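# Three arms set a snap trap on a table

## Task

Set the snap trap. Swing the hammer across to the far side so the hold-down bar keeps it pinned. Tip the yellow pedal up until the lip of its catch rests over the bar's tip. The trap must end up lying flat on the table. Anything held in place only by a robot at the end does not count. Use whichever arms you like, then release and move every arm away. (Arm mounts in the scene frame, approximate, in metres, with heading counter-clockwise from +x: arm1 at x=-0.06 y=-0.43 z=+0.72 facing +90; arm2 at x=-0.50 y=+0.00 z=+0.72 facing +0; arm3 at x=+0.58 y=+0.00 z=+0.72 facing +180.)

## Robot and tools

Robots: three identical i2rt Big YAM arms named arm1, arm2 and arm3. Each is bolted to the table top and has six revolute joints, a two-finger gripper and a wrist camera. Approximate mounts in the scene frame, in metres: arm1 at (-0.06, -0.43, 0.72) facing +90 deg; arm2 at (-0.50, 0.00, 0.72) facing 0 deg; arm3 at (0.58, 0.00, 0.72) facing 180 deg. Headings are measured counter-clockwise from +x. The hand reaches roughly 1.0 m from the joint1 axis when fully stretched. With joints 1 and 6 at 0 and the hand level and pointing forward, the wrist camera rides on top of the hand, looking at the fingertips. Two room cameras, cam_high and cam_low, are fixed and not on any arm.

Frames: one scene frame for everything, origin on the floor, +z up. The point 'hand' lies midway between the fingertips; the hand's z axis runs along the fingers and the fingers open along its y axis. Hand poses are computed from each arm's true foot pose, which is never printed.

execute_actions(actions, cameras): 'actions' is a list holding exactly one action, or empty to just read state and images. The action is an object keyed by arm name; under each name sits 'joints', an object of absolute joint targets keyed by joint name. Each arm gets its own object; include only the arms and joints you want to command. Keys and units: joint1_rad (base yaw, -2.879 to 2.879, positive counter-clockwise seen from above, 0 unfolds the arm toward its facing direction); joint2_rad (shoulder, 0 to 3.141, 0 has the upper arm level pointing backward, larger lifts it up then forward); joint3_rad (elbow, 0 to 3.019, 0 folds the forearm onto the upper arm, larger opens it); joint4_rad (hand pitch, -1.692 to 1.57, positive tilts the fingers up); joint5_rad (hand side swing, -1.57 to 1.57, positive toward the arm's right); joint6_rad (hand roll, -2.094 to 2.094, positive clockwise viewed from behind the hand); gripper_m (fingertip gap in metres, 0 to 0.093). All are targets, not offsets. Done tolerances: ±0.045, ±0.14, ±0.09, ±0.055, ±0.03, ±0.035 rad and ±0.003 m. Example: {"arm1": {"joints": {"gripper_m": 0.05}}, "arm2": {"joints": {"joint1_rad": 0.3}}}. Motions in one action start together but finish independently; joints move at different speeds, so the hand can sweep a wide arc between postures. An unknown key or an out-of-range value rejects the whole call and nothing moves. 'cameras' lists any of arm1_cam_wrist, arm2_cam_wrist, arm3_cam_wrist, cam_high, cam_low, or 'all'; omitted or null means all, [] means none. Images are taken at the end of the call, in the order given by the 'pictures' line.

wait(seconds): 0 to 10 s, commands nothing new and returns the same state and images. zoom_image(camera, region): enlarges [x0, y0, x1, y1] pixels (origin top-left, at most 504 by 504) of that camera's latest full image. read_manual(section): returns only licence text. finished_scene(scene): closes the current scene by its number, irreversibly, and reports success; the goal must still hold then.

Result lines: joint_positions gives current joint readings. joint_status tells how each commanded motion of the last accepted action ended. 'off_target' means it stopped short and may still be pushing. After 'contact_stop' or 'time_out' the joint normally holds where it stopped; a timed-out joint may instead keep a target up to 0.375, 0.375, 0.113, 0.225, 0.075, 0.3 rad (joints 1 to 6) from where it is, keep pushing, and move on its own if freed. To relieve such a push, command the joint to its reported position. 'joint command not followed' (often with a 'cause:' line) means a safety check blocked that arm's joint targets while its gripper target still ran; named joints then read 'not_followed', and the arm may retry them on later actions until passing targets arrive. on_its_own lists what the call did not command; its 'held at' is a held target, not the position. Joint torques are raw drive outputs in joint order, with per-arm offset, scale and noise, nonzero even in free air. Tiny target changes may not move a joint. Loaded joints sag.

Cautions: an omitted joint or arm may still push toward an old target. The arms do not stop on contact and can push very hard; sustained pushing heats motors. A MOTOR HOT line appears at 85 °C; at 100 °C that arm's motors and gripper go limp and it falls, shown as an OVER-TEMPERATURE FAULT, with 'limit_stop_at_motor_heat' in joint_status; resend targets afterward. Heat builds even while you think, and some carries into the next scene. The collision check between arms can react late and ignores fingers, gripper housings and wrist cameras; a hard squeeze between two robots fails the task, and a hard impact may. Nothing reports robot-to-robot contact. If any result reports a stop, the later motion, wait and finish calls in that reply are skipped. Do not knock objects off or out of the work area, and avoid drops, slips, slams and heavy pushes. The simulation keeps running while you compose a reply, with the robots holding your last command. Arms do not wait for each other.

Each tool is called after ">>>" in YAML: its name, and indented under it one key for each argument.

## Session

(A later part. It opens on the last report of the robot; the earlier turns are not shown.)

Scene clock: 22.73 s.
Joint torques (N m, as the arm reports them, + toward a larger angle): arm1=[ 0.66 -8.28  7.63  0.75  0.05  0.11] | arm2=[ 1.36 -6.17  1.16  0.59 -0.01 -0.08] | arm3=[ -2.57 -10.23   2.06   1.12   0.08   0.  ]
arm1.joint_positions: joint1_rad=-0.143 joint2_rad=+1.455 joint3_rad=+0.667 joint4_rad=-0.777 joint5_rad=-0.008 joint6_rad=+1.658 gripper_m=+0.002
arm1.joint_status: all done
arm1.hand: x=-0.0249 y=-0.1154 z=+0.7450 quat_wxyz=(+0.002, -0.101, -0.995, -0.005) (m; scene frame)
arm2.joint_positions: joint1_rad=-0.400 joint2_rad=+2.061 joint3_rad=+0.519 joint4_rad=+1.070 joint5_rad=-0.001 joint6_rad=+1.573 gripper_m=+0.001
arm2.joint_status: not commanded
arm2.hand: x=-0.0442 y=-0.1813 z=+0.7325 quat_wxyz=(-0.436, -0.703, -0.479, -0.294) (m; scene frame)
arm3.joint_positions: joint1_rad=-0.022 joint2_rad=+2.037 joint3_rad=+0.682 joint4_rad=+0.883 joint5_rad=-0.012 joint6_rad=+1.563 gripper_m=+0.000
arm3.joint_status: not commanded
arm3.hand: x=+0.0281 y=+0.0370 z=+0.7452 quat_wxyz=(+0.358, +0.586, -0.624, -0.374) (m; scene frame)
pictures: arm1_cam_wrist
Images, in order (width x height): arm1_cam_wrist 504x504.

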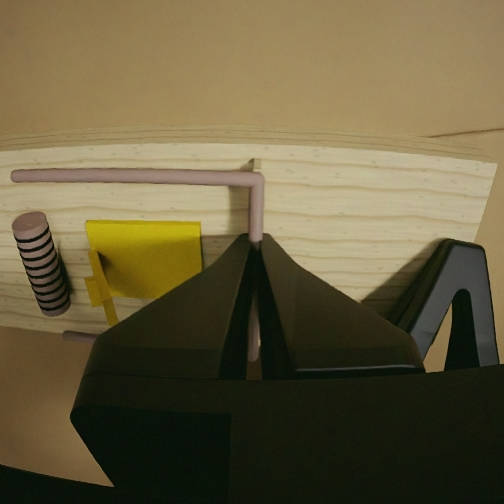

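>>> execute_actions:
  actions:
    - {"arm1":{"joints":{"joint2_rad":1.39,"joint3_rad":0.80,"joint4_rad":-0.91}}}
  cameras: ["cam_low"]

>>> execute_actions:
  actions:
    - {"arm1":{"joints":{"joint1_rad":-0.16,"joint2_rad":1.42,"joint3_rad":0.91,"joint4_rad":-0.98}}}
  cameras: ["cam_low"]

>>> execute_actions:
  actions:
    - {"arm1":{"joints":{"joint1_rad":-0.172,"joint2_rad":1.505,"joint3_rad":1.025,"joint4_rad":-1.01}}}
  cameras: ["cam_low","cam_high"]

Scene clock: 23.80 s.
Joint torques (N m, as the arm reports them, + toward a larger angle): arm1=[  1.25 -13.13  11.64  -0.32  -0.25   0.07] | arm2=[ 1.36 -6.24  0.99  0.56 -0.03 -0.09] | arm3=[ -2.62 -10.27   2.07   1.11   0.11   0.  ]
arm1.joint_positions: joint1_rad=-0.143 joint2_rad=+1.421 joint3_rad=+0.730 joint4_rad=-0.893 joint5_rad=-0.003 joint6_rad=+1.661 gripper_m=+0.002
arm1.joint_status: all done
arm1.hand: x=-0.0232 y=-0.1088 z=+0.7727 quat_wxyz=(+0.000, -0.102, -0.995, +0.006) (m; scene frame)
arm2.joint_positions: joint1_rad=-0.400 joint2_rad=+2.062 joint3_rad=+0.521 joint4_rad=+1.070 joint5_rad=-0.001 joint6_rad=+1.573 gripper_m=+0.001
arm2.joint_status: not commanded
arm2.hand: x=-0.0436 y=-0.1816 z=+0.7325 quat_wxyz=(-0.436, -0.703, -0.478, -0.294) (m; scene frame)
arm3.joint_positions: joint1_rad=-0.022 joint2_rad=+2.037 joint3_rad=+0.682 joint4_rad=+0.883 joint5_rad=-0.012 joint6_rad=+1.563 gripper_m=+0.000
arm3.joint_status: not commanded
arm3.hand: x=+0.0281 y=+0.0369 z=+0.7453 quat_wxyz=(+0.358, +0.586, -0.623, -0.373) (m; scene frame)
pictures: cam_low
Images, in order (width x height): cam_low 504x504.

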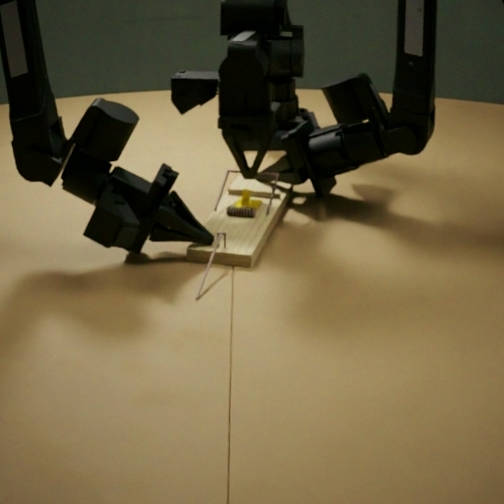

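Scene clock: 25.67 s.
Joint torques (N m, as the arm reports them, + toward a larger angle): arm1=[ -0.53 -12.16  13.97   0.33  -0.07   0.01] | arm2=[ 1.3  -5.91  1.02  0.63  0.01 -0.09] | arm3=[ -2.47 -10.24   2.07   1.11   0.08   0.  ]
arm1.joint_positions: joint1_rad=-0.150 joint2_rad=+1.437 joint3_rad=+0.809 joint4_rad=-0.984 joint5_rad=-0.006 joint6_rad=+1.661 gripper_m=+0.002
arm1.joint_status: joint3_rad time_out (moved +0.080 of +0.180); the others done
arm1.on_its_own: joint3_rad reads +0.809 and still pushes toward +0.910 since a time_out
arm1.hand: x=-0.0198 y=-0.0948 z=+0.7922 quat_wxyz=(+0.002, -0.106, -0.994, +0.019) (m; scene frame)
arm2.joint_positions: joint1_rad=-0.399 joint2_rad=+2.062 joint3_rad=+0.521 joint4_rad=+1.070 joint5_rad=-0.002 joint6_rad=+1.573 gripper_m=+0.001
arm2.joint_status: not commanded
arm2.hand: x=-0.0433 y=-0.1807 z=+0.7323 quat_wxyz=(-0.435, -0.703, -0.479, -0.295) (m; scene frame)
arm3.joint_positions: joint1_rad=-0.023 joint2_rad=+2.037 joint3_rad=+0.682 joint4_rad=+0.883 joint5_rad=-0.012 joint6_rad=+1.563 gripper_m=+0.000
arm3.joint_status: not commanded
arm3.hand: x=+0.0282 y=+0.0376 z=+0.7452 quat_wxyz=(+0.358, +0.586, -0.624, -0.374) (m; scene frame)
pictures: cam_low
Images, in order (width x height): cam_low 504x504.

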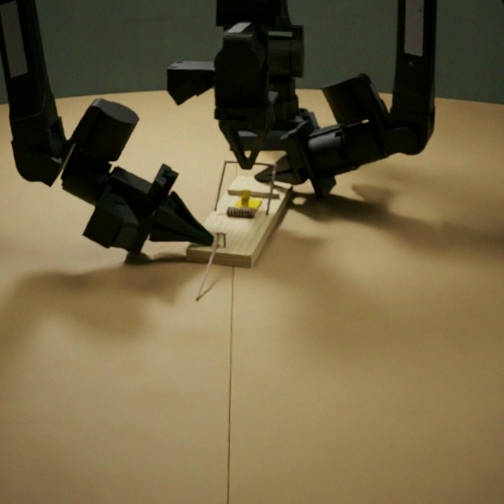

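not run: a stop came earlier in this reply.

q3 lags ~.1 under load; over-command more.

>>> execute_actions:
  actions:
    - {"arm1":{"joints":{"joint1_rad":-0.168,"joint2_rad":1.45,"joint3_rad":1.03,"joint4_rad":-0.98}}}
  cameras: ["cam_low"]

Scene clock: 27.83 s.
Joint torques (N m, as the arm reports them, + toward a larger angle): arm1=[ -1.35 -13.04  15.56   1.57  -0.08  -0.01] | arm2=[ 0.17 -6.25  0.99  0.57  0.32 -0.08] | arm3=[ -1.46 -10.21   2.06   1.11  -0.17   0.  ]
arm1.joint_positions: joint1_rad=-0.160 joint2_rad=+1.471 joint3_rad=+0.914 joint4_rad=-1.012 joint5_rad=-0.005 joint6_rad=+1.660 gripper_m=+0.002
arm1.joint_status: joint3_rad time_out (moved +0.104 of +0.221); the others done
arm1.on_its_own: joint3_rad reads +0.914 and still pushes toward +1.026 since a time_out
arm1.hand: x=-0.0114 y=-0.0571 z=+0.8133 quat_wxyz=(+0.001, -0.110, -0.994, -0.002) (m; scene frame)
arm2.joint_positions: joint1_rad=-0.388 joint2_rad=+2.062 joint3_rad=+0.521 joint4_rad=+1.070 joint5_rad=-0.010 joint6_rad=+1.573 gripper_m=+0.001
arm2.joint_status: not commanded
arm2.hand: x=-0.0408 y=-0.1744 z=+0.7324 quat_wxyz=(-0.432, -0.699, -0.485, -0.300) (m; scene frame)
arm3.joint_positions: joint1_rad=-0.034 joint2_rad=+2.037 joint3_rad=+0.682 joint4_rad=+0.883 joint5_rad=-0.005 joint6_rad=+1.563 gripper_m=+0.000
arm3.joint_status: not commanded
arm3.hand: x=+0.0287 y=+0.0449 z=+0.7452 quat_wxyz=(+0.353, +0.581, -0.628, -0.378) (m; scene frame)
pictures: cam_low
Images, in order (width x height): cam_low 504x504.

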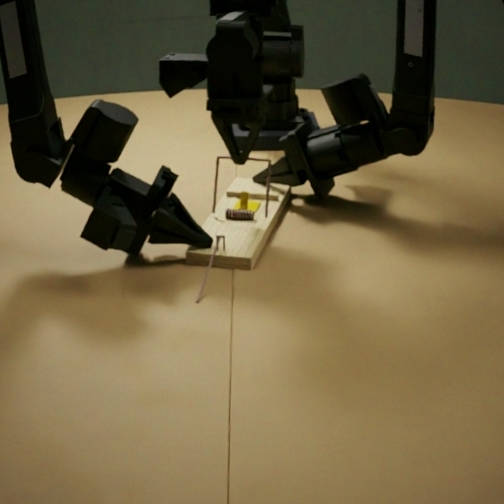

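>>> execute_actions:
  actions:
    - {"arm1":{"joints":{"joint1_rad":-0.175,"joint2_rad":1.575,"joint3_rad":1.14,"joint4_rad":-0.99}},"arm2":{"joints":{"joint1_rad":-0.42}},"arm3":{"joints":{"joint1_rad":0.0}}}
  cameras: ["cam_low","cam_high"]

Scene clock: 30.03 s.
Joint torques (N m, as the arm reports them, + toward a larger angle): arm1=[ -1.76 -12.24  15.19   1.73  -0.12   0.03] | arm2=[-2.57 -6.03  1.07  0.63  0.45 -0.09] | arm3=[  1.23 -10.23   2.06   1.11  -0.27   0.  ]
arm1.joint_positions: joint1_rad=-0.168 joint2_rad=+1.574 joint3_rad=+1.035 joint4_rad=-1.029 joint5_rad=-0.005 joint6_rad=+1.657 gripper_m=+0.002
arm1.joint_status: joint3_rad time_out (moved +0.121 of +0.226); the others done
arm1.on_its_own: joint3_rad reads +1.035 and still pushes toward +1.140 since a time_out
arm1.hand: x=-0.0022 y=-0.0150 z=+0.8142 quat_wxyz=(+0.001, -0.113, -0.994, -0.003) (m; scene frame)
arm2.joint_positions: joint1_rad=-0.389 joint2_rad=+2.062 joint3_rad=+0.521 joint4_rad=+1.070 joint5_rad=-0.013 joint6_rad=+1.573 gripper_m=+0.001
arm2.joint_status: all done
arm2.hand: x=-0.0409 y=-0.1745 z=+0.7324 quat_wxyz=(-0.431, -0.698, -0.485, -0.301) (m; scene frame)
arm3.joint_positions: joint1_rad=-0.033 joint2_rad=+2.037 joint3_rad=+0.682 joint4_rad=+0.883 joint5_rad=-0.003 joint6_rad=+1.563 gripper_m=+0.000
arm3.joint_status: all done
arm3.hand: x=+0.0287 y=+0.0445 z=+0.7452 quat_wxyz=(+0.353, +0.581, -0.628, -0.378) (m; scene frame)
pictures: cam_high, cam_low
Images, in order (width x height): cam_high 504x504, cam_low 504x504.

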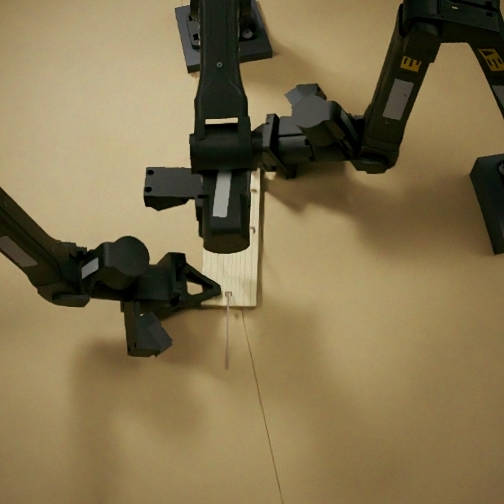

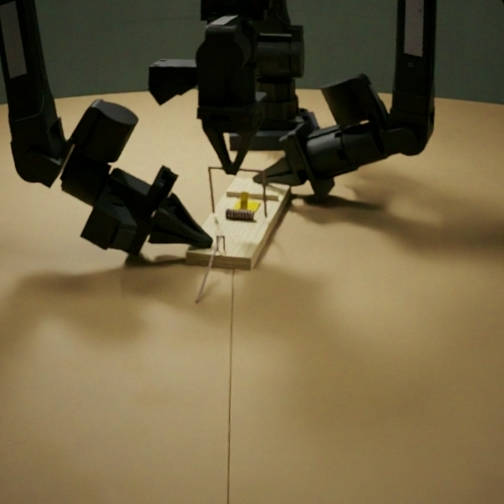

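>>> execute_actions:
  actions:
    - {"arm1":{"joints":{"joint1_rad":-0.18,"joint2_rad":1.695,"joint3_rad":1.19,"joint4_rad":-0.97}}}
  cameras: ["cam_low"]

>>> execute_actions:
  actions:
    - {"arm3":{"joints":{"joint1_rad":-0.03,"joint2_rad":1.85,"joint3_rad":0.45,"joint4_rad":0.9}}}
  cameras: ["cam_low"]

Scene clock: 32.13 s.
Joint torques (N m, as the arm reports them, + toward a larger angle): arm1=[ -0.2  -12.74  13.22   2.55  -0.14   0.04] | arm2=[-2.68 -6.21  1.06  0.64  0.43 -0.07] | arm3=[  1.22 -10.24   2.06   1.11  -0.28   0.  ]
arm1.joint_positions: joint1_rad=-0.173 joint2_rad=+1.671 joint3_rad=+1.110 joint4_rad=-1.029 joint5_rad=-0.005 joint6_rad=+1.656 gripper_m=+0.002
arm1.joint_status: joint4_rad time_out (moved +0.000 of +0.059); the others done
arm1.on_its_own: joint4_rad reads -1.029 and still pushes toward -0.970 since a time_out
arm1.hand: x=+0.0036 y=+0.0112 z=+0.7987 quat_wxyz=(+0.001, -0.115, -0.993, +0.008) (m; scene frame)
arm2.joint_positions: joint1_rad=-0.389 joint2_rad=+2.062 joint3_rad=+0.521 joint4_rad=+1.070 joint5_rad=-0.013 joint6_rad=+1.573 gripper_m=+0.001
arm2.joint_status: not commanded
arm2.hand: x=-0.0409 y=-0.1745 z=+0.7324 quat_wxyz=(-0.431, -0.698, -0.485, -0.301) (m; scene frame)
arm3.joint_positions: joint1_rad=-0.033 joint2_rad=+2.037 joint3_rad=+0.682 joint4_rad=+0.883 joint5_rad=-0.003 joint6_rad=+1.563 gripper_m=+0.000
arm3.joint_status: not commanded
arm3.hand: x=+0.0287 y=+0.0445 z=+0.7452 quat_wxyz=(+0.353, +0.581, -0.628, -0.378) (m; scene frame)
pictures: cam_low
Images, in order (width x height): cam_low 504x504.

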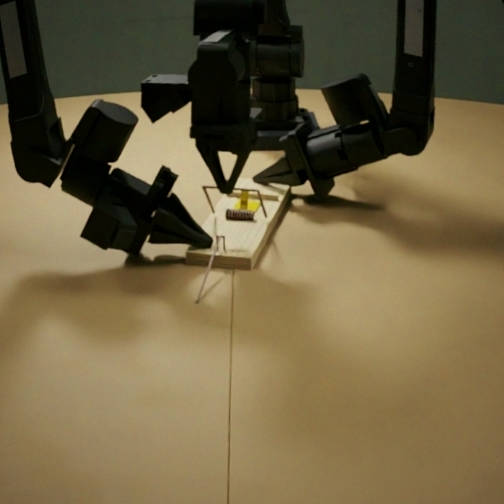

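not run: a stop came earlier in this reply.

>>> execute_actions:
  actions:
    - {"arm3":{"joints":{"joint1_rad":-0.03,"joint2_rad":1.85,"joint3_rad":0.45,"joint4_rad":0.9}}}
  cameras: []

>>> execute_actions:
  actions:
    - {"arm1":{"joints":{"joint2_rad":1.765,"joint3_rad":1.2,"joint4_rad":-0.93}},"arm3":{"joints":{"joint2_rad":1.6,"joint3_rad":0.3}}}
  cameras: ["cam_low","cam_high"]

Scene clock: 33.33 s.
Joint torques (N m, as the arm reports them, + toward a larger angle): arm1=[ -0.8  -13.52  12.85   2.41  -0.09   0.1 ] | arm2=[-2.66 -6.19  1.02  0.63  0.64 -0.1 ] | arm3=[ -1.62 -11.56   2.58   1.73   0.     0.  ]
arm1.joint_positions: joint1_rad=-0.173 joint2_rad=+1.671 joint3_rad=+1.111 joint4_rad=-1.029 joint5_rad=-0.005 joint6_rad=+1.656 gripper_m=+0.002
arm1.joint_status: not commanded
arm1.on_its_own: joint4_rad reads -1.029 and still pushes toward -0.970 since a time_out
arm1.hand: x=+0.0036 y=+0.0117 z=+0.7991 quat_wxyz=(+0.001, -0.114, -0.993, +0.008) (m; scene frame)
arm2.joint_positions: joint1_rad=-0.389 joint2_rad=+2.062 joint3_rad=+0.521 joint4_rad=+1.070 joint5_rad=-0.019 joint6_rad=+1.573 gripper_m=+0.001
arm2.joint_status: not commanded
arm2.hand: x=-0.0406 y=-0.1736 z=+0.7324 quat_wxyz=(-0.430, -0.698, -0.486, -0.303) (m; scene frame)
arm3.joint_positions: joint1_rad=-0.033 joint2_rad=+1.849 joint3_rad=+0.452 joint4_rad=+0.907 joint5_rad=-0.009 joint6_rad=+1.563 gripper_m=+0.000
arm3.joint_status: all done
arm3.hand: x=+0.1075 y=+0.0372 z=+0.7768 quat_wxyz=(+0.350, +0.586, -0.631, -0.370) (m; scene frame)
pictures: none
No camera images: the call's "cameras" was empty. Leave "cameras" out to get every camera's image.

Scene clock: 35.17 s.
Joint torques (N m, as the arm reports them, + toward a larger angle): arm1=[ -1.12 -13.23  11.71   2.87  -0.14   0.1 ] | arm2=[-2.98 -6.2   1.11  0.6   0.79 -0.07] | arm3=[-1.67 -8.84  3.25  1.82  0.    0.  ]
arm1.joint_positions: joint1_rad=-0.173 joint2_rad=+1.728 joint3_rad=+1.135 joint4_rad=-0.997 joint5_rad=-0.005 joint6_rad=+1.655 gripper_m=+0.002
arm1.joint_status: joint4_rad time_out (moved +0.033 of +0.099); the others done
arm1.on_its_own: joint4_rad reads -0.997 and still pushes toward -0.930 since a time_out
arm1.hand: x=+0.0060 y=+0.0256 z=+0.7823 quat_wxyz=(+0.001, -0.114, -0.993, +0.008) (m; scene frame)
arm2.joint_positions: joint1_rad=-0.389 joint2_rad=+2.062 joint3_rad=+0.521 joint4_rad=+1.070 joint5_rad=-0.023 joint6_rad=+1.573 gripper_m=+0.001
arm2.joint_status: not commanded
arm2.hand: x=-0.0404 y=-0.1731 z=+0.7324 quat_wxyz=(-0.429, -0.697, -0.487, -0.304) (m; scene frame)
arm3.joint_positions: joint1_rad=-0.033 joint2_rad=+1.595 joint3_rad=+0.303 joint4_rad=+0.907 joint5_rad=-0.010 joint6_rad=+1.563 gripper_m=+0.000
arm3.joint_status: all done
arm3.hand: x=+0.1488 y=+0.0343 z=+0.8413 quat_wxyz=(+0.380, +0.567, -0.610, -0.403) (m; scene frame)
pictures: cam_high, cam_low
Images, in order (width x height): cam_high 504x504, cam_low 504x504.

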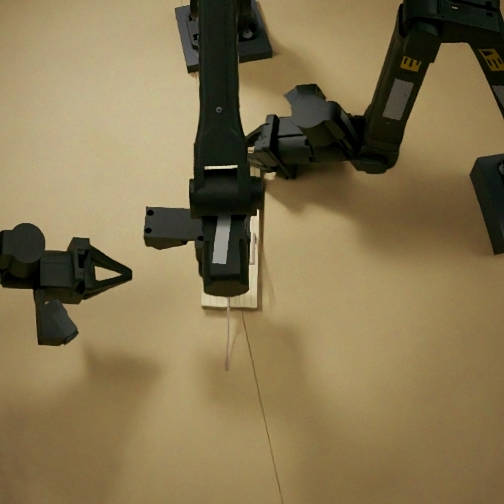

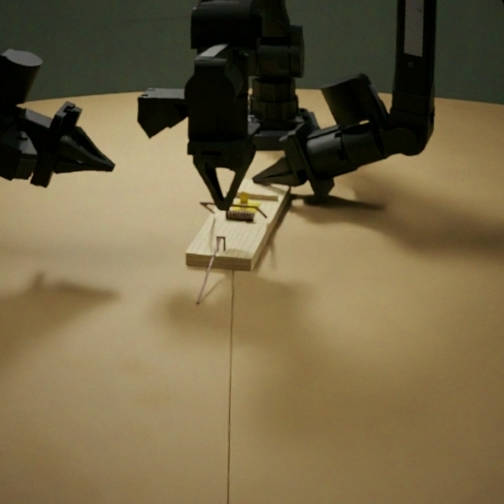

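>>> execute_actions:
  actions:
    - {"arm1":{"joints":{"joint2_rad":1.84,"joint3_rad":1.14,"joint4_rad":-0.88}}}
  cameras: ["cam_low","arm1_cam_wrist"]

Scene clock: 35.97 s.
Joint torques (N m, as the arm reports them, + toward a larger angle): arm1=[ -1.06 -12.09   7.19   1.99  -0.16   0.07] | arm2=[-2.57 -6.1   0.99  0.64  0.83 -0.09] | arm3=[-1.69 -8.91  3.33  1.84  0.    0.  ]
arm1.joint_positions: joint1_rad=-0.174 joint2_rad=+1.791 joint3_rad=+1.135 joint4_rad=-0.930 joint5_rad=-0.004 joint6_rad=+1.653 gripper_m=+0.002
arm1.joint_status: all done
arm1.hand: x=+0.0079 y=+0.0350 z=+0.7540 quat_wxyz=(+0.001, -0.114, -0.993, +0.006) (m; scene frame)
arm2.joint_positions: joint1_rad=-0.389 joint2_rad=+2.062 joint3_rad=+0.521 joint4_rad=+1.070 joint5_rad=-0.024 joint6_rad=+1.573 gripper_m=+0.001
arm2.joint_status: not commanded
arm2.hand: x=-0.0403 y=-0.1728 z=+0.7324 quat_wxyz=(-0.429, -0.697, -0.487, -0.305) (m; scene frame)
arm3.joint_positions: joint1_rad=-0.033 joint2_rad=+1.595 joint3_rad=+0.303 joint4_rad=+0.907 joint5_rad=-0.010 joint6_rad=+1.563 gripper_m=+0.000
arm3.joint_status: not commanded
arm3.hand: x=+0.1488 y=+0.0343 z=+0.8413 quat_wxyz=(+0.380, +0.567, -0.610, -0.403) (m; scene frame)
pictures: arm1_cam_wrist, cam_low
Images, in order (width x height): arm1_cam_wrist 504x504, cam_low 504x504.

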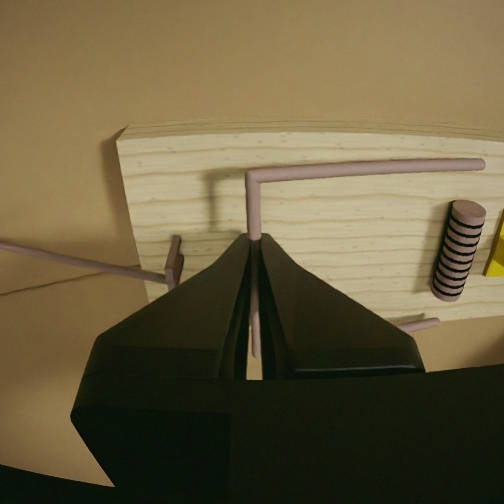

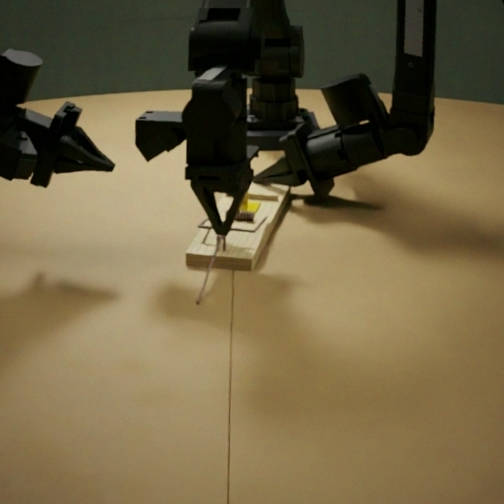

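>>> execute_actions:
  actions:
    - {"arm1":{"joints":{"joint2_rad":1.86,"joint3_rad":1.12}},"arm2":{"joints":{"joint1_rad":-0.39,"joint2_rad":1.75,"joint3_rad":0.3,"joint4_rad":1.0}}}
  cameras: []

>>> execute_actions:
  actions:
    - {"arm2":{"joints":{"joint1_rad":0.0}}}
  cameras: []

>>> execute_actions:
  actions:
    - {"arm2":{"joints":{"joint2_rad":1.92,"joint3_rad":0.45,"joint4_rad":1.06}}}
  cameras: ["cam_low","arm2_cam_wrist","cam_high"]

Scene clock: 37.23 s.
Joint torques (N m, as the arm reports them, + toward a larger angle): arm1=[ -0.59 -10.23   5.73   1.64   0.02   0.01] | arm2=[ 0.   -7.42  3.25  2.09  0.23 -0.08] | arm3=[-1.68 -8.9   3.33  1.83 -0.01  0.  ]
arm1.joint_positions: joint1_rad=-0.174 joint2_rad=+1.793 joint3_rad=+1.135 joint4_rad=-0.909 joint5_rad=-0.010 joint6_rad=+1.660 gripper_m=+0.002
arm1.joint_status: all done
arm1.hand: x=+0.0077 y=+0.0400 z=+0.7531 quat_wxyz=(+0.003, -0.117, -0.993, -0.004) (m; scene frame)
arm2.joint_positions: joint1_rad=-0.386 joint2_rad=+1.748 joint3_rad=+0.293 joint4_rad=+1.003 joint5_rad=-0.007 joint6_rad=+1.573 gripper_m=+0.001
arm2.joint_status: all done
arm2.hand: x=-0.1064 y=-0.1490 z=+0.7974 quat_wxyz=(-0.439, -0.694, -0.482, -0.304) (m; scene frame)
arm3.joint_positions: joint1_rad=-0.033 joint2_rad=+1.595 joint3_rad=+0.303 joint4_rad=+0.907 joint5_rad=-0.010 joint6_rad=+1.563 gripper_m=+0.000
arm3.joint_status: not commanded
arm3.hand: x=+0.1488 y=+0.0343 z=+0.8413 quat_wxyz=(+0.380, +0.567, -0.610, -0.403) (m; scene frame)
pictures: none
No camera images: the call's "cameras" was empty. Leave "cameras" out to get every camera's image.

Scene clock: 38.27 s.
Joint torques (N m, as the arm reports them, + toward a larger angle): arm1=[-0.33 -9.53  5.93  1.37  0.09  0.06] | arm2=[ 0.97 -7.5   3.05  2.18  0.13 -0.1 ] | arm3=[-1.68 -8.92  3.34  1.84 -0.01  0.  ]
arm1.joint_positions: joint1_rad=-0.174 joint2_rad=+1.793 joint3_rad=+1.135 joint4_rad=-0.909 joint5_rad=-0.010 joint6_rad=+1.660 gripper_m=+0.002
arm1.joint_status: not commanded
arm1.hand: x=+0.0077 y=+0.0400 z=+0.7531 quat_wxyz=(+0.003, -0.117, -0.993, -0.004) (m; scene frame)
arm2.joint_positions: joint1_rad=-0.005 joint2_rad=+1.748 joint3_rad=+0.293 joint4_rad=+1.003 joint5_rad=-0.005 joint6_rad=+1.573 gripper_m=+0.001
arm2.joint_status: all done
arm2.hand: x=-0.0792 y=+0.0080 z=+0.7962 quat_wxyz=(-0.374, -0.591, -0.605, -0.380) (m; scene frame)
arm3.joint_positions: joint1_rad=-0.033 joint2_rad=+1.595 joint3_rad=+0.303 joint4_rad=+0.907 joint5_rad=-0.010 joint6_rad=+1.563 gripper_m=+0.000
arm3.joint_status: not commanded
arm3.hand: x=+0.1488 y=+0.0343 z=+0.8413 quat_wxyz=(+0.380, +0.567, -0.610, -0.403) (m; scene frame)
pictures: none
No camera images: the call's "cameras" was empty. Leave "cameras" out to get every camera's image.

Scene clock: 39.20 s.
Joint torques (N m, as the arm reports them, + toward a larger angle): arm1=[ -0.59 -10.38   5.71   1.29   0.1    0.06] | arm2=[ 0.84 -9.61  2.98  3.17  0.1  -0.08] | arm3=[-1.69 -8.95  3.34  1.84  0.    0.  ]
arm1.joint_positions: joint1_rad=-0.174 joint2_rad=+1.793 joint3_rad=+1.135 joint4_rad=-0.909 joint5_rad=-0.010 joint6_rad=+1.660 gripper_m=+0.002
arm1.joint_status: not commanded
arm1.hand: x=+0.0077 y=+0.0400 z=+0.7531 quat_wxyz=(+0.003, -0.117, -0.993, -0.004) (m; scene frame)
arm2.joint_positions: joint1_rad=-0.005 joint2_rad=+1.923 joint3_rad=+0.441 joint4_rad=+1.039 joint5_rad=-0.005 joint6_rad=+1.573 gripper_m=+0.001
arm2.joint_status: all done
arm2.hand: x=-0.0278 y=+0.0087 z=+0.7686 quat_wxyz=(-0.377, -0.589, -0.604, -0.382) (m; scene frame)
arm3.joint_positions: joint1_rad=-0.033 joint2_rad=+1.595 joint3_rad=+0.303 joint4_rad=+0.907 joint5_rad=-0.010 joint6_rad=+1.563 gripper_m=+0.000
arm3.joint_status: not commanded
arm3.hand: x=+0.1488 y=+0.0343 z=+0.8413 quat_wxyz=(+0.380, +0.567, -0.610, -0.403) (m; scene frame)
pictures: arm2_cam_wrist, cam_high, cam_low
Images, in order (width x height): arm2_cam_wrist 504x504, cam_high 504x504, cam_low 504x504.

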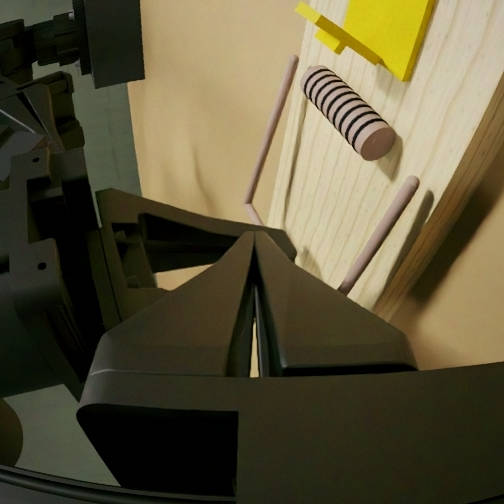

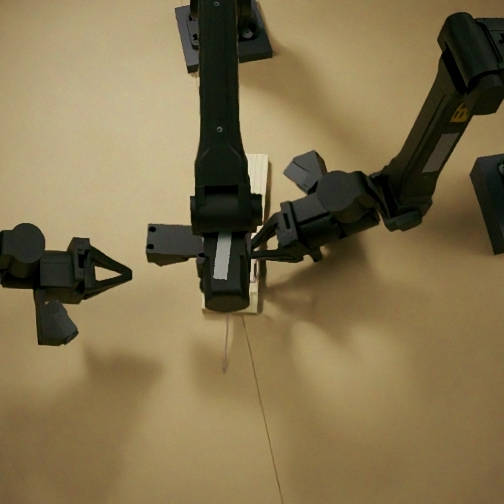

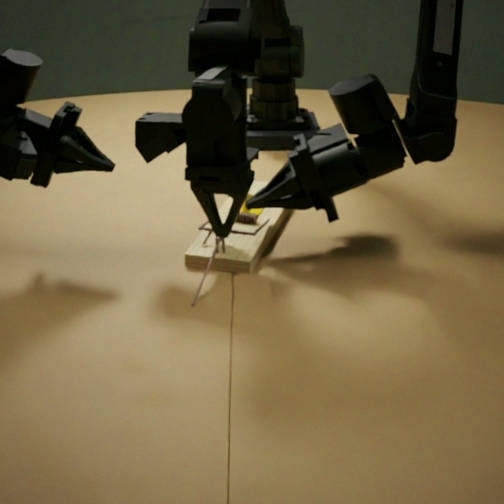

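>>> execute_actions:
  actions:
    - {"arm2":{"joints":{"joint1_rad":0.015,"joint2_rad":2.08,"joint3_rad":0.475,"joint4_rad":1.12}}}
  cameras: ["cam_low","arm2_cam_wrist"]

>>> zoom_image:
  camera: "cam_low"
  region: [150, 160, 350, 310]

Scene clock: 40.10 s.
Joint torques (N m, as the arm reports them, + toward a larger angle): arm1=[ -0.09 -12.04   5.88   0.88   0.07   0.03] | arm2=[ 1.66 -7.99  1.6   1.86  0.1  -0.13] | arm3=[-1.68 -8.93  3.33  1.84 -0.01  0.  ]
arm1.joint_positions: joint1_rad=-0.174 joint2_rad=+1.810 joint3_rad=+1.135 joint4_rad=-0.896 joint5_rad=-0.010 joint6_rad=+1.660 gripper_m=+0.002
arm1.joint_status: not commanded
arm1.hand: x=+0.0078 y=+0.0409 z=+0.7453 quat_wxyz=(+0.003, -0.117, -0.993, -0.001) (m; scene frame)
arm2.joint_positions: joint1_rad=+0.005 joint2_rad=+2.052 joint3_rad=+0.474 joint4_rad=+1.130 joint5_rad=-0.004 joint6_rad=+1.575 gripper_m=+0.001
arm2.joint_status: all done
arm2.hand: x=-0.0235 y=+0.0131 z=+0.7386 quat_wxyz=(-0.374, -0.588, -0.607, -0.383) (m; scene frame)
arm3.joint_positions: joint1_rad=-0.033 joint2_rad=+1.595 joint3_rad=+0.303 joint4_rad=+0.907 joint5_rad=-0.010 joint6_rad=+1.563 gripper_m=+0.000
arm3.joint_status: not commanded
arm3.hand: x=+0.1488 y=+0.0343 z=+0.8413 quat_wxyz=(+0.380, +0.567, -0.610, -0.403) (m; scene frame)
pictures: arm2_cam_wrist, cam_low
Images, in order (width x height): arm2_cam_wrist 504x504, cam_low 504x504.

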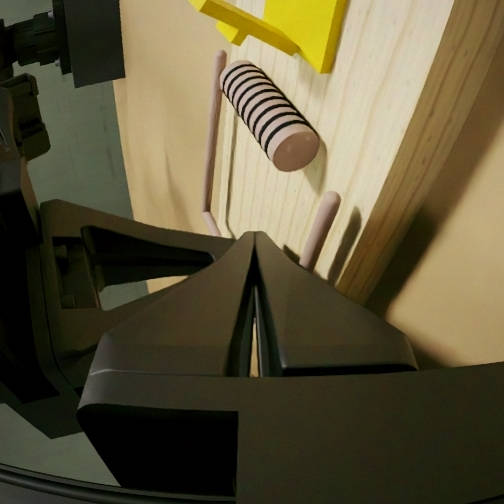

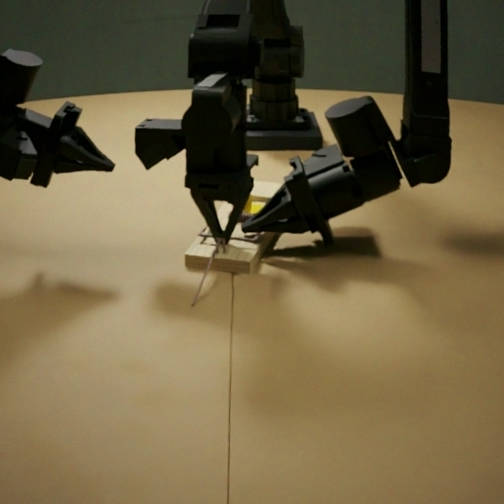

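Region (150, 160, 350, 310) of cam_low's 504x504 image, scaled by 2.520, with more detail than that image has; it fills the top 378 rows of this view, and the rest is white.

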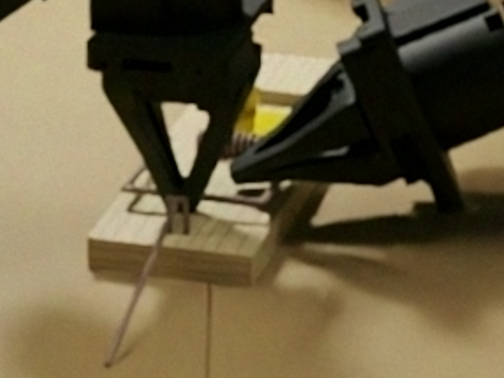

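Good. Press harder, then release arm1.

>>> execute_actions:
  actions:
    - {"arm2":{"joints":{"joint2_rad":2.18,"joint3_rad":0.42,"joint4_rad":1.08}},"arm1":{"joints":{"joint2_rad":1.81}}}
  cameras: []

>>> execute_actions:
  actions:
    - {"arm1":{"joints":{"gripper_m":0.012}}}
  cameras: ["cam_low"]

Scene clock: 42.00 s.
Joint torques (N m, as the arm reports them, + toward a larger angle): arm1=[ -1.46 -17.14   5.84   0.93   0.12   0.11] | arm2=[ 1.35 -2.04 -2.72 -1.27  0.09 -0.19] | arm3=[-1.7  -8.91  3.34  1.84  0.    0.  ]
arm1.joint_positions: joint1_rad=-0.174 joint2_rad=+1.810 joint3_rad=+1.135 joint4_rad=-0.894 joint5_rad=-0.010 joint6_rad=+1.660 gripper_m=+0.002
arm1.joint_status: all done
arm1.hand: x=+0.0079 y=+0.0414 z=+0.7453 quat_wxyz=(+0.003, -0.117, -0.993, -0.003) (m; scene frame)
arm2.joint_positions: joint1_rad=+0.005 joint2_rad=+2.075 joint3_rad=+0.472 joint4_rad=+1.167 joint5_rad=-0.004 joint6_rad=+1.582 gripper_m=+0.001
arm2.joint_status: joint4_rad time_out (moved +0.037 of -0.050); the others done
arm2.on_its_own: joint4_rad reads +1.167 and still pushes toward +1.080 since a time_out
arm2.hand: x=-0.0250 y=+0.0131 z=+0.7358 quat_wxyz=(-0.376, -0.588, -0.602, -0.388) (m; scene frame)
arm3.joint_positions: joint1_rad=-0.033 joint2_rad=+1.595 joint3_rad=+0.303 joint4_rad=+0.907 joint5_rad=-0.010 joint6_rad=+1.563 gripper_m=+0.000
arm3.joint_status: not commanded
arm3.hand: x=+0.1488 y=+0.0343 z=+0.8413 quat_wxyz=(+0.380, +0.567, -0.610, -0.403) (m; scene frame)
pictures: none
No camera images: the call's "cameras" was empty. Leave "cameras" out to get every camera's image.

not run: a stop came earlier in this reply.

>>> execute_actions:
  actions:
    - {"arm1":{"joints":{"gripper_m":0.012}}}
  cameras: ["cam_low"]

>>> execute_actions:
  actions:
    - {"arm1":{"joints":{"joint2_rad":1.68,"joint3_rad":1.2,"joint4_rad":-1.06}}}
  cameras: []

>>> execute_actions:
  actions:
    - {"arm1":{"joints":{"joint2_rad":1.965,"joint3_rad":1.545,"joint4_rad":-1.125,"joint6_rad":0.09,"gripper_m":0.03}}}
  cameras: ["cam_low","arm1_cam_wrist","cam_high"]

Scene clock: 42.63 s.
Joint torques (N m, as the arm reports them, + toward a larger angle): arm1=[ -0.88 -16.03   5.97   0.36   0.09   0.01] | arm2=[ 1.14 -2.65 -2.78 -1.39  0.08 -0.19] | arm3=[-1.66 -8.9   3.33  1.84 -0.01  0.  ]
arm1.joint_positions: joint1_rad=-0.174 joint2_rad=+1.810 joint3_rad=+1.135 joint4_rad=-0.888 joint5_rad=-0.010 joint6_rad=+1.660 gripper_m=+0.012
arm1.joint_status: all done
arm1.hand: x=+0.0081 y=+0.0430 z=+0.7455 quat_wxyz=(+0.003, -0.117, -0.993, -0.006) (m; scene frame)
arm2.joint_positions: joint1_rad=+0.005 joint2_rad=+2.082 joint3_rad=+0.472 joint4_rad=+1.170 joint5_rad=-0.004 joint6_rad=+1.582 gripper_m=+0.001
arm2.joint_status: not commanded
arm2.on_its_own: joint4_rad reads +1.170 and still pushes toward +1.080 since a time_out
arm2.hand: x=-0.0260 y=+0.0130 z=+0.7333 quat_wxyz=(-0.375, -0.588, -0.603, -0.387) (m; scene frame)
arm3.joint_positions: joint1_rad=-0.033 joint2_rad=+1.595 joint3_rad=+0.303 joint4_rad=+0.907 joint5_rad=-0.010 joint6_rad=+1.563 gripper_m=+0.000
arm3.joint_status: not commanded
arm3.hand: x=+0.1488 y=+0.0343 z=+0.8413 quat_wxyz=(+0.380, +0.567, -0.610, -0.403) (m; scene frame)
pictures: cam_low
Images, in order (width x height): cam_low 504x504.

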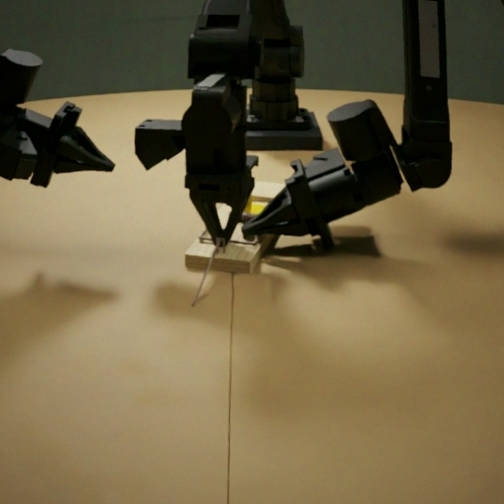

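Scene clock: 43.60 s.
Joint torques (N m, as the arm reports them, + toward a larger angle): arm1=[ -0.93 -14.5    9.88  -0.11   0.05  -0.01] | arm2=[ 1.38 -2.63 -2.78 -1.41  0.09 -0.21] | arm3=[-1.62 -8.91  3.34  1.84 -0.01  0.  ]
arm1.joint_positions: joint1_rad=-0.174 joint2_rad=+1.665 joint3_rad=+1.169 joint4_rad=-1.047 joint5_rad=-0.010 joint6_rad=+1.660 gripper_m=+0.012
arm1.joint_status: all done
arm1.hand: x=+0.0063 y=+0.0328 z=+0.8212 quat_wxyz=(+0.003, -0.117, -0.993, -0.016) (m; scene frame)
arm2.joint_positions: joint1_rad=+0.005 joint2_rad=+2.082 joint3_rad=+0.472 joint4_rad=+1.170 joint5_rad=-0.004 joint6_rad=+1.582 gripper_m=+0.001
arm2.joint_status: not commanded
arm2.on_its_own: joint4_rad reads +1.170 and still pushes toward +1.080 since a time_out
arm2.hand: x=-0.0260 y=+0.0130 z=+0.7333 quat_wxyz=(-0.375, -0.588, -0.603, -0.387) (m; scene frame)
arm3.joint_positions: joint1_rad=-0.033 joint2_rad=+1.595 joint3_rad=+0.303 joint4_rad=+0.907 joint5_rad=-0.010 joint6_rad=+1.563 gripper_m=+0.000
arm3.joint_status: not commanded
arm3.hand: x=+0.1488 y=+0.0343 z=+0.8413 quat_wxyz=(+0.380, +0.567, -0.610, -0.403) (m; scene frame)
pictures: none
No camera images: the call's "cameras" was empty. Leave "cameras" out to get every camera's image.

Scene clock: 45.77 s.
Joint torques (N m, as the arm reports them, + toward a larger angle): arm1=[ -0.64 -19.31  11.14  -0.02  -0.02   0.  ] | arm2=[ 1.2  -2.57 -2.78 -1.36  0.08 -0.18] | arm3=[-1.65 -8.91  3.34  1.83  0.    0.  ]
arm1.joint_positions: joint1_rad=-0.174 joint2_rad=+1.964 joint3_rad=+1.499 joint4_rad=-1.115 joint5_rad=-0.010 joint6_rad=+0.099 gripper_m=+0.030
arm1.joint_status: all done
arm1.hand: x=+0.0211 y=+0.1329 z=+0.7847 quat_wxyz=(+0.005, +0.616, -0.788, +0.000) (m; scene frame)
arm2.joint_positions: joint1_rad=+0.005 joint2_rad=+2.082 joint3_rad=+0.472 joint4_rad=+1.170 joint5_rad=-0.004 joint6_rad=+1.582 gripper_m=+0.001
arm2.joint_status: not commanded
arm2.on_its_own: joint4_rad reads +1.170 and still pushes toward +1.080 since a time_out
arm2.hand: x=-0.0260 y=+0.0130 z=+0.7333 quat_wxyz=(-0.375, -0.588, -0.603, -0.387) (m; scene frame)
arm3.joint_positions: joint1_rad=-0.033 joint2_rad=+1.595 joint3_rad=+0.303 joint4_rad=+0.907 joint5_rad=-0.010 joint6_rad=+1.563 gripper_m=+0.000
arm3.joint_status: not commanded
arm3.hand: x=+0.1488 y=+0.0343 z=+0.8413 quat_wxyz=(+0.380, +0.567, -0.610, -0.403) (m; scene frame)
pictures: arm1_cam_wrist, cam_high, cam_low
Images, in order (width x height): arm1_cam_wrist 504x504, cam_high 504x504, cam_low 504x504.

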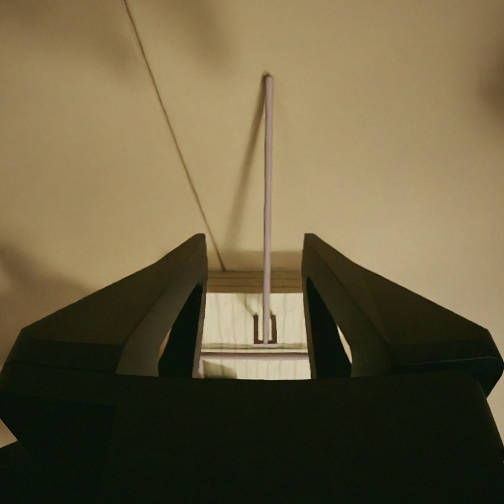

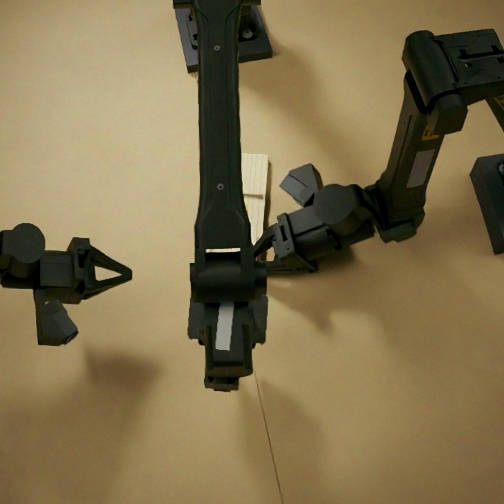

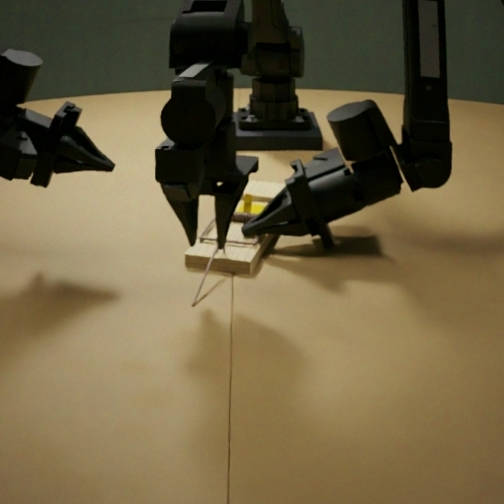

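>>> execute_actions:
  actions:
    - {"arm1":{"joints":{"joint1_rad":-0.193,"joint2_rad":2.042,"joint3_rad":1.45,"joint4_rad":-0.972}}}
  cameras: []

>>> execute_actions:
  actions:
    - {"arm1":{"joints":{"gripper_m":0.002}}}
  cameras: ["cam_low","arm1_cam_wrist"]

Scene clock: 48.10 s.
Joint torques (N m, as the arm reports them, + toward a larger angle): arm1=[ -0.84 -20.35   7.15   0.89  -0.02  -0.04] | arm2=[ 1.43 -2.76 -2.76 -1.38  0.06 -0.19] | arm3=[-1.66 -8.94  3.33  1.84  0.    0.  ]
arm1.joint_positions: joint1_rad=-0.179 joint2_rad=+2.031 joint3_rad=+1.449 joint4_rad=-0.986 joint5_rad=-0.010 joint6_rad=+0.099 gripper_m=+0.030
arm1.joint_status: all done
arm1.hand: x=+0.0244 y=+0.1345 z=+0.7315 quat_wxyz=(+0.000, +0.614, -0.789, -0.004) (m; scene frame)
arm2.joint_positions: joint1_rad=+0.005 joint2_rad=+2.082 joint3_rad=+0.472 joint4_rad=+1.170 joint5_rad=-0.004 joint6_rad=+1.582 gripper_m=+0.001
arm2.joint_status: not commanded
arm2.on_its_own: joint4_rad reads +1.170 and still pushes toward +1.080 since a time_out
arm2.hand: x=-0.0260 y=+0.0130 z=+0.7333 quat_wxyz=(-0.375, -0.588, -0.603, -0.387) (m; scene frame)
arm3.joint_positions: joint1_rad=-0.033 joint2_rad=+1.595 joint3_rad=+0.303 joint4_rad=+0.907 joint5_rad=-0.010 joint6_rad=+1.563 gripper_m=+0.000
arm3.joint_status: not commanded
arm3.hand: x=+0.1488 y=+0.0343 z=+0.8413 quat_wxyz=(+0.380, +0.567, -0.610, -0.403) (m; scene frame)
pictures: none
No camera images: the call's "cameras" was empty. Leave "cameras" out to get every camera's image.

Scene clock: 48.70 s.
Joint torques (N m, as the arm reports them, + toward a larger angle): arm1=[ -1.1  -19.1    7.58   0.82  -0.07  -0.02] | arm2=[ 1.29 -2.6  -2.78 -1.39  0.06 -0.16] | arm3=[-1.69 -8.91  3.33  1.85 -0.01  0.  ]
arm1.joint_positions: joint1_rad=-0.181 joint2_rad=+2.031 joint3_rad=+1.449 joint4_rad=-0.986 joint5_rad=-0.009 joint6_rad=+0.096 gripper_m=+0.002
arm1.joint_status: all done
arm1.hand: x=+0.0258 y=+0.1342 z=+0.7315 quat_wxyz=(+0.000, +0.614, -0.789, -0.004) (m; scene frame)
arm2.joint_positions: joint1_rad=+0.005 joint2_rad=+2.082 joint3_rad=+0.472 joint4_rad=+1.170 joint5_rad=-0.004 joint6_rad=+1.581 gripper_m=+0.001
arm2.joint_status: not commanded
arm2.on_its_own: joint4_rad reads +1.170 and still pushes toward +1.080 since a time_out
arm2.hand: x=-0.0260 y=+0.0130 z=+0.7333 quat_wxyz=(-0.375, -0.588, -0.604, -0.386) (m; scene frame)
arm3.joint_positions: joint1_rad=-0.033 joint2_rad=+1.595 joint3_rad=+0.303 joint4_rad=+0.907 joint5_rad=-0.010 joint6_rad=+1.563 gripper_m=+0.000
arm3.joint_status: not commanded
arm3.hand: x=+0.1488 y=+0.0343 z=+0.8413 quat_wxyz=(+0.380, +0.567, -0.610, -0.403) (m; scene frame)
pictures: arm1_cam_wrist, cam_low
Images, in order (width x height): arm1_cam_wrist 504x504, cam_low 504x504.

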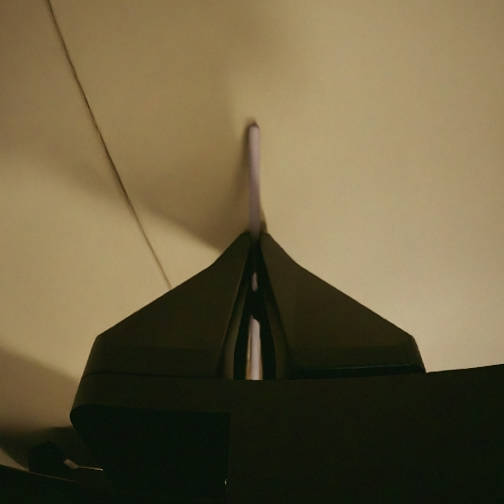

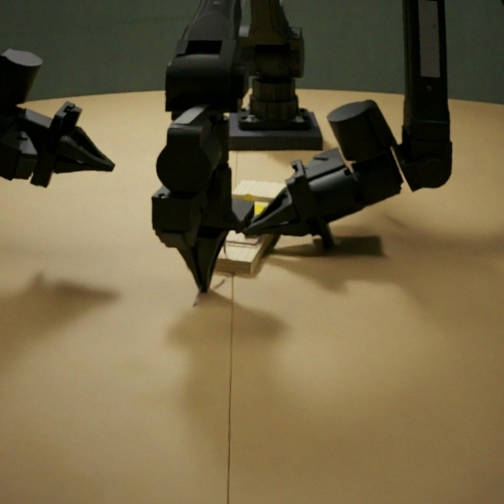

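>>> execute_actions:
  actions:
    - {"arm1":{"joints":{"joint2_rad":1.955,"joint3_rad":1.54,"joint4_rad":-1.125}}}
  cameras: ["cam_low"]

>>> execute_actions:
  actions:
    - {"arm1":{"joints":{"joint1_rad":-0.17,"joint2_rad":1.828,"joint3_rad":1.405,"joint4_rad":-1.155}}}
  cameras: ["cam_low"]

>>> execute_actions:
  actions:
    - {"arm1":{"joints":{"joint1_rad":-0.158,"joint2_rad":1.705,"joint3_rad":1.24,"joint4_rad":-1.09}}}
  cameras: ["cam_low"]

>>> execute_actions:
  actions:
    - {"arm1":{"joints":{"joint1_rad":-0.148,"joint2_rad":1.648,"joint3_rad":1.093,"joint4_rad":-1.0}}}
  cameras: ["cam_low","arm3_cam_wrist"]

Scene clock: 49.80 s.
Joint torques (N m, as the arm reports them, + toward a larger angle): arm1=[ -1.58 -19.8   11.34   0.32   0.04   0.  ] | arm2=[ 1.41 -2.76 -2.8  -1.45  0.07 -0.19] | arm3=[-1.68 -8.9   3.32  1.84  0.    0.  ]
arm1.joint_positions: joint1_rad=-0.182 joint2_rad=+1.957 joint3_rad=+1.490 joint4_rad=-1.116 joint5_rad=-0.011 joint6_rad=+0.095 gripper_m=+0.002
arm1.joint_status: all done
arm1.hand: x=+0.0247 y=+0.1287 z=+0.7854 quat_wxyz=(+0.006, +0.614, -0.789, +0.001) (m; scene frame)
arm2.joint_positions: joint1_rad=+0.005 joint2_rad=+2.082 joint3_rad=+0.472 joint4_rad=+1.170 joint5_rad=-0.004 joint6_rad=+1.581 gripper_m=+0.001
arm2.joint_status: not commanded
arm2.on_its_own: joint4_rad reads +1.170 and still pushes toward +1.080 since a time_out
arm2.hand: x=-0.0260 y=+0.0130 z=+0.7333 quat_wxyz=(-0.375, -0.588, -0.604, -0.386) (m; scene frame)
arm3.joint_positions: joint1_rad=-0.033 joint2_rad=+1.595 joint3_rad=+0.303 joint4_rad=+0.907 joint5_rad=-0.010 joint6_rad=+1.563 gripper_m=+0.000
arm3.joint_status: not commanded
arm3.hand: x=+0.1488 y=+0.0343 z=+0.8413 quat_wxyz=(+0.380, +0.567, -0.610, -0.403) (m; scene frame)
pictures: cam_low
Images, in order (width x height): cam_low 504x504.

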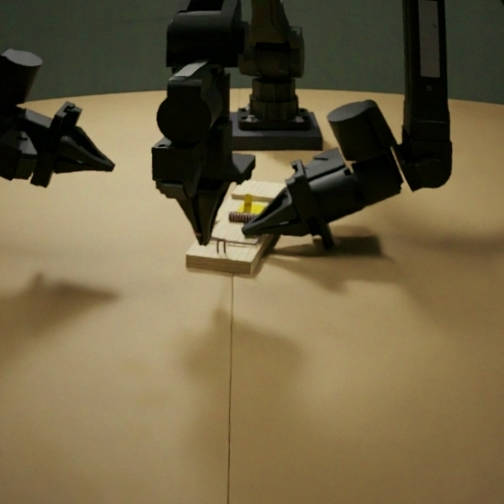

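Scene clock: 50.60 s.
Joint torques (N m, as the arm reports them, + toward a larger angle): arm1=[ -0.29 -18.74   8.25  -0.06   0.06  -0.02] | arm2=[ 1.53 -2.67 -2.74 -1.41  0.09 -0.18] | arm3=[-1.69 -8.91  3.33  1.84 -0.01  0.  ]
arm1.joint_positions: joint1_rad=-0.176 joint2_rad=+1.835 joint3_rad=+1.401 joint4_rad=-1.145 joint5_rad=-0.013 joint6_rad=+0.095 gripper_m=+0.002
arm1.joint_status: all done
arm1.hand: x=+0.0161 y=+0.0952 z=+0.8197 quat_wxyz=(+0.005, +0.616, -0.788, -0.002) (m; scene frame)
arm2.joint_positions: joint1_rad=+0.005 joint2_rad=+2.082 joint3_rad=+0.472 joint4_rad=+1.170 joint5_rad=-0.004 joint6_rad=+1.581 gripper_m=+0.001
arm2.joint_status: not commanded
arm2.on_its_own: joint4_rad reads +1.170 and still pushes toward +1.080 since a time_out
arm2.hand: x=-0.0260 y=+0.0130 z=+0.7333 quat_wxyz=(-0.375, -0.588, -0.604, -0.386) (m; scene frame)
arm3.joint_positions: joint1_rad=-0.033 joint2_rad=+1.595 joint3_rad=+0.303 joint4_rad=+0.907 joint5_rad=-0.010 joint6_rad=+1.563 gripper_m=+0.000
arm3.joint_status: not commanded
arm3.hand: x=+0.1488 y=+0.0343 z=+0.8413 quat_wxyz=(+0.380, +0.567, -0.610, -0.403) (m; scene frame)
pictures: cam_low
Images, in order (width x height): cam_low 504x504.

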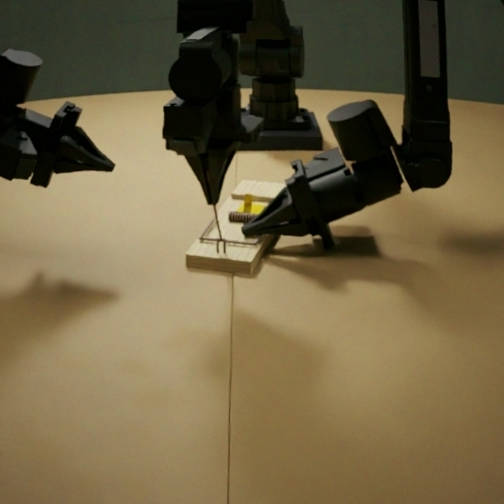

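Scene clock: 51.43 s.
Joint torques (N m, as the arm reports them, + toward a larger angle): arm1=[ -0.13 -16.76   7.52   0.57   0.07   0.02] | arm2=[ 1.28 -2.45 -2.79 -1.4   0.09 -0.18] | arm3=[-1.67 -8.93  3.33  1.83 -0.01  0.  ]
arm1.joint_positions: joint1_rad=-0.166 joint2_rad=+1.712 joint3_rad=+1.244 joint4_rad=-1.096 joint5_rad=-0.011 joint6_rad=+0.095 gripper_m=+0.002
arm1.joint_status: all done
arm1.hand: x=+0.0047 y=+0.0503 z=+0.8252 quat_wxyz=(-0.001, +0.620, -0.784, -0.006) (m; scene frame)
arm2.joint_positions: joint1_rad=+0.005 joint2_rad=+2.082 joint3_rad=+0.472 joint4_rad=+1.170 joint5_rad=-0.004 joint6_rad=+1.581 gripper_m=+0.001
arm2.joint_status: not commanded
arm2.on_its_own: joint4_rad reads +1.170 and still pushes toward +1.080 since a time_out
arm2.hand: x=-0.0260 y=+0.0130 z=+0.7333 quat_wxyz=(-0.375, -0.588, -0.604, -0.386) (m; scene frame)
arm3.joint_positions: joint1_rad=-0.033 joint2_rad=+1.595 joint3_rad=+0.303 joint4_rad=+0.907 joint5_rad=-0.010 joint6_rad=+1.563 gripper_m=+0.000
arm3.joint_status: not commanded
arm3.hand: x=+0.1488 y=+0.0343 z=+0.8413 quat_wxyz=(+0.380, +0.567, -0.610, -0.403) (m; scene frame)
pictures: cam_low
Images, in order (width x height): cam_low 504x504.

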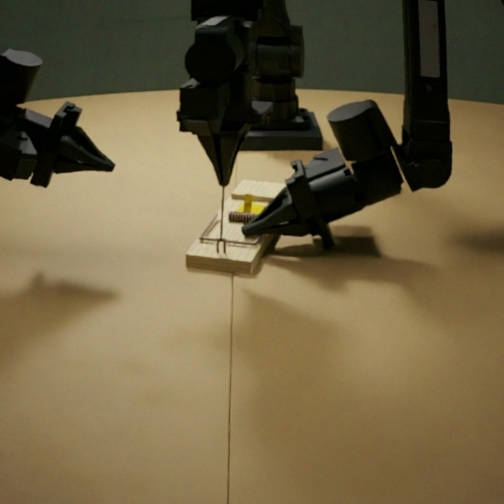

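Scene clock: 52.23 s.
Joint torques (N m, as the arm reports them, + toward a larger angle): arm1=[  0.37 -14.68   7.32   0.82   0.02  -0.03] | arm2=[ 1.46 -2.79 -2.75 -1.4   0.08 -0.17] | arm3=[-1.68 -8.93  3.32  1.83 -0.01  0.  ]
arm1.joint_positions: joint1_rad=-0.157 joint2_rad=+1.647 joint3_rad=+1.099 joint4_rad=-1.007 joint5_rad=-0.011 joint6_rad=+0.095 gripper_m=+0.002
arm1.joint_status: all done
arm1.hand: x=-0.0044 y=+0.0145 z=+0.8053 quat_wxyz=(-0.004, +0.624, -0.781, -0.009) (m; scene frame)
arm2.joint_positions: joint1_rad=+0.005 joint2_rad=+2.082 joint3_rad=+0.472 joint4_rad=+1.170 joint5_rad=-0.004 joint6_rad=+1.581 gripper_m=+0.001
arm2.joint_status: not commanded
arm2.on_its_own: joint4_rad reads +1.170 and still pushes toward +1.080 since a time_out
arm2.hand: x=-0.0260 y=+0.0130 z=+0.7333 quat_wxyz=(-0.375, -0.588, -0.604, -0.386) (m; scene frame)
arm3.joint_positions: joint1_rad=-0.033 joint2_rad=+1.595 joint3_rad=+0.303 joint4_rad=+0.907 joint5_rad=-0.010 joint6_rad=+1.563 gripper_m=+0.000
arm3.joint_status: not commanded
arm3.hand: x=+0.1488 y=+0.0343 z=+0.8413 quat_wxyz=(+0.380, +0.567, -0.610, -0.403) (m; scene frame)
pictures: arm3_cam_wrist, cam_low
Images, in order (width x height): arm3_cam_wrist 504x504, cam_low 504x504.

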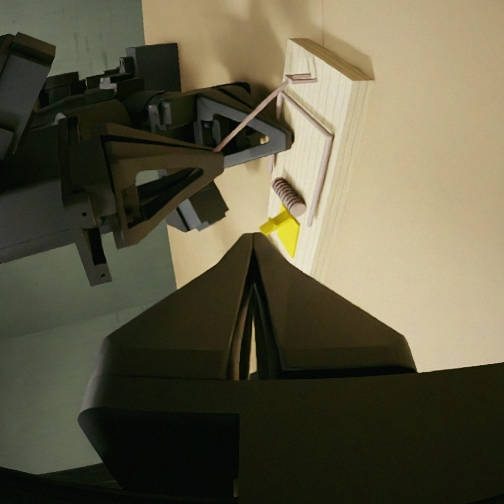

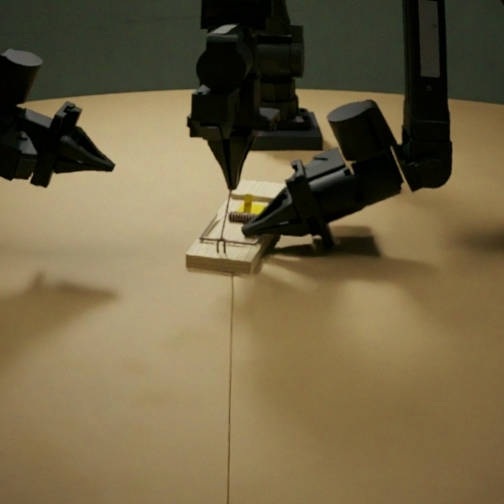

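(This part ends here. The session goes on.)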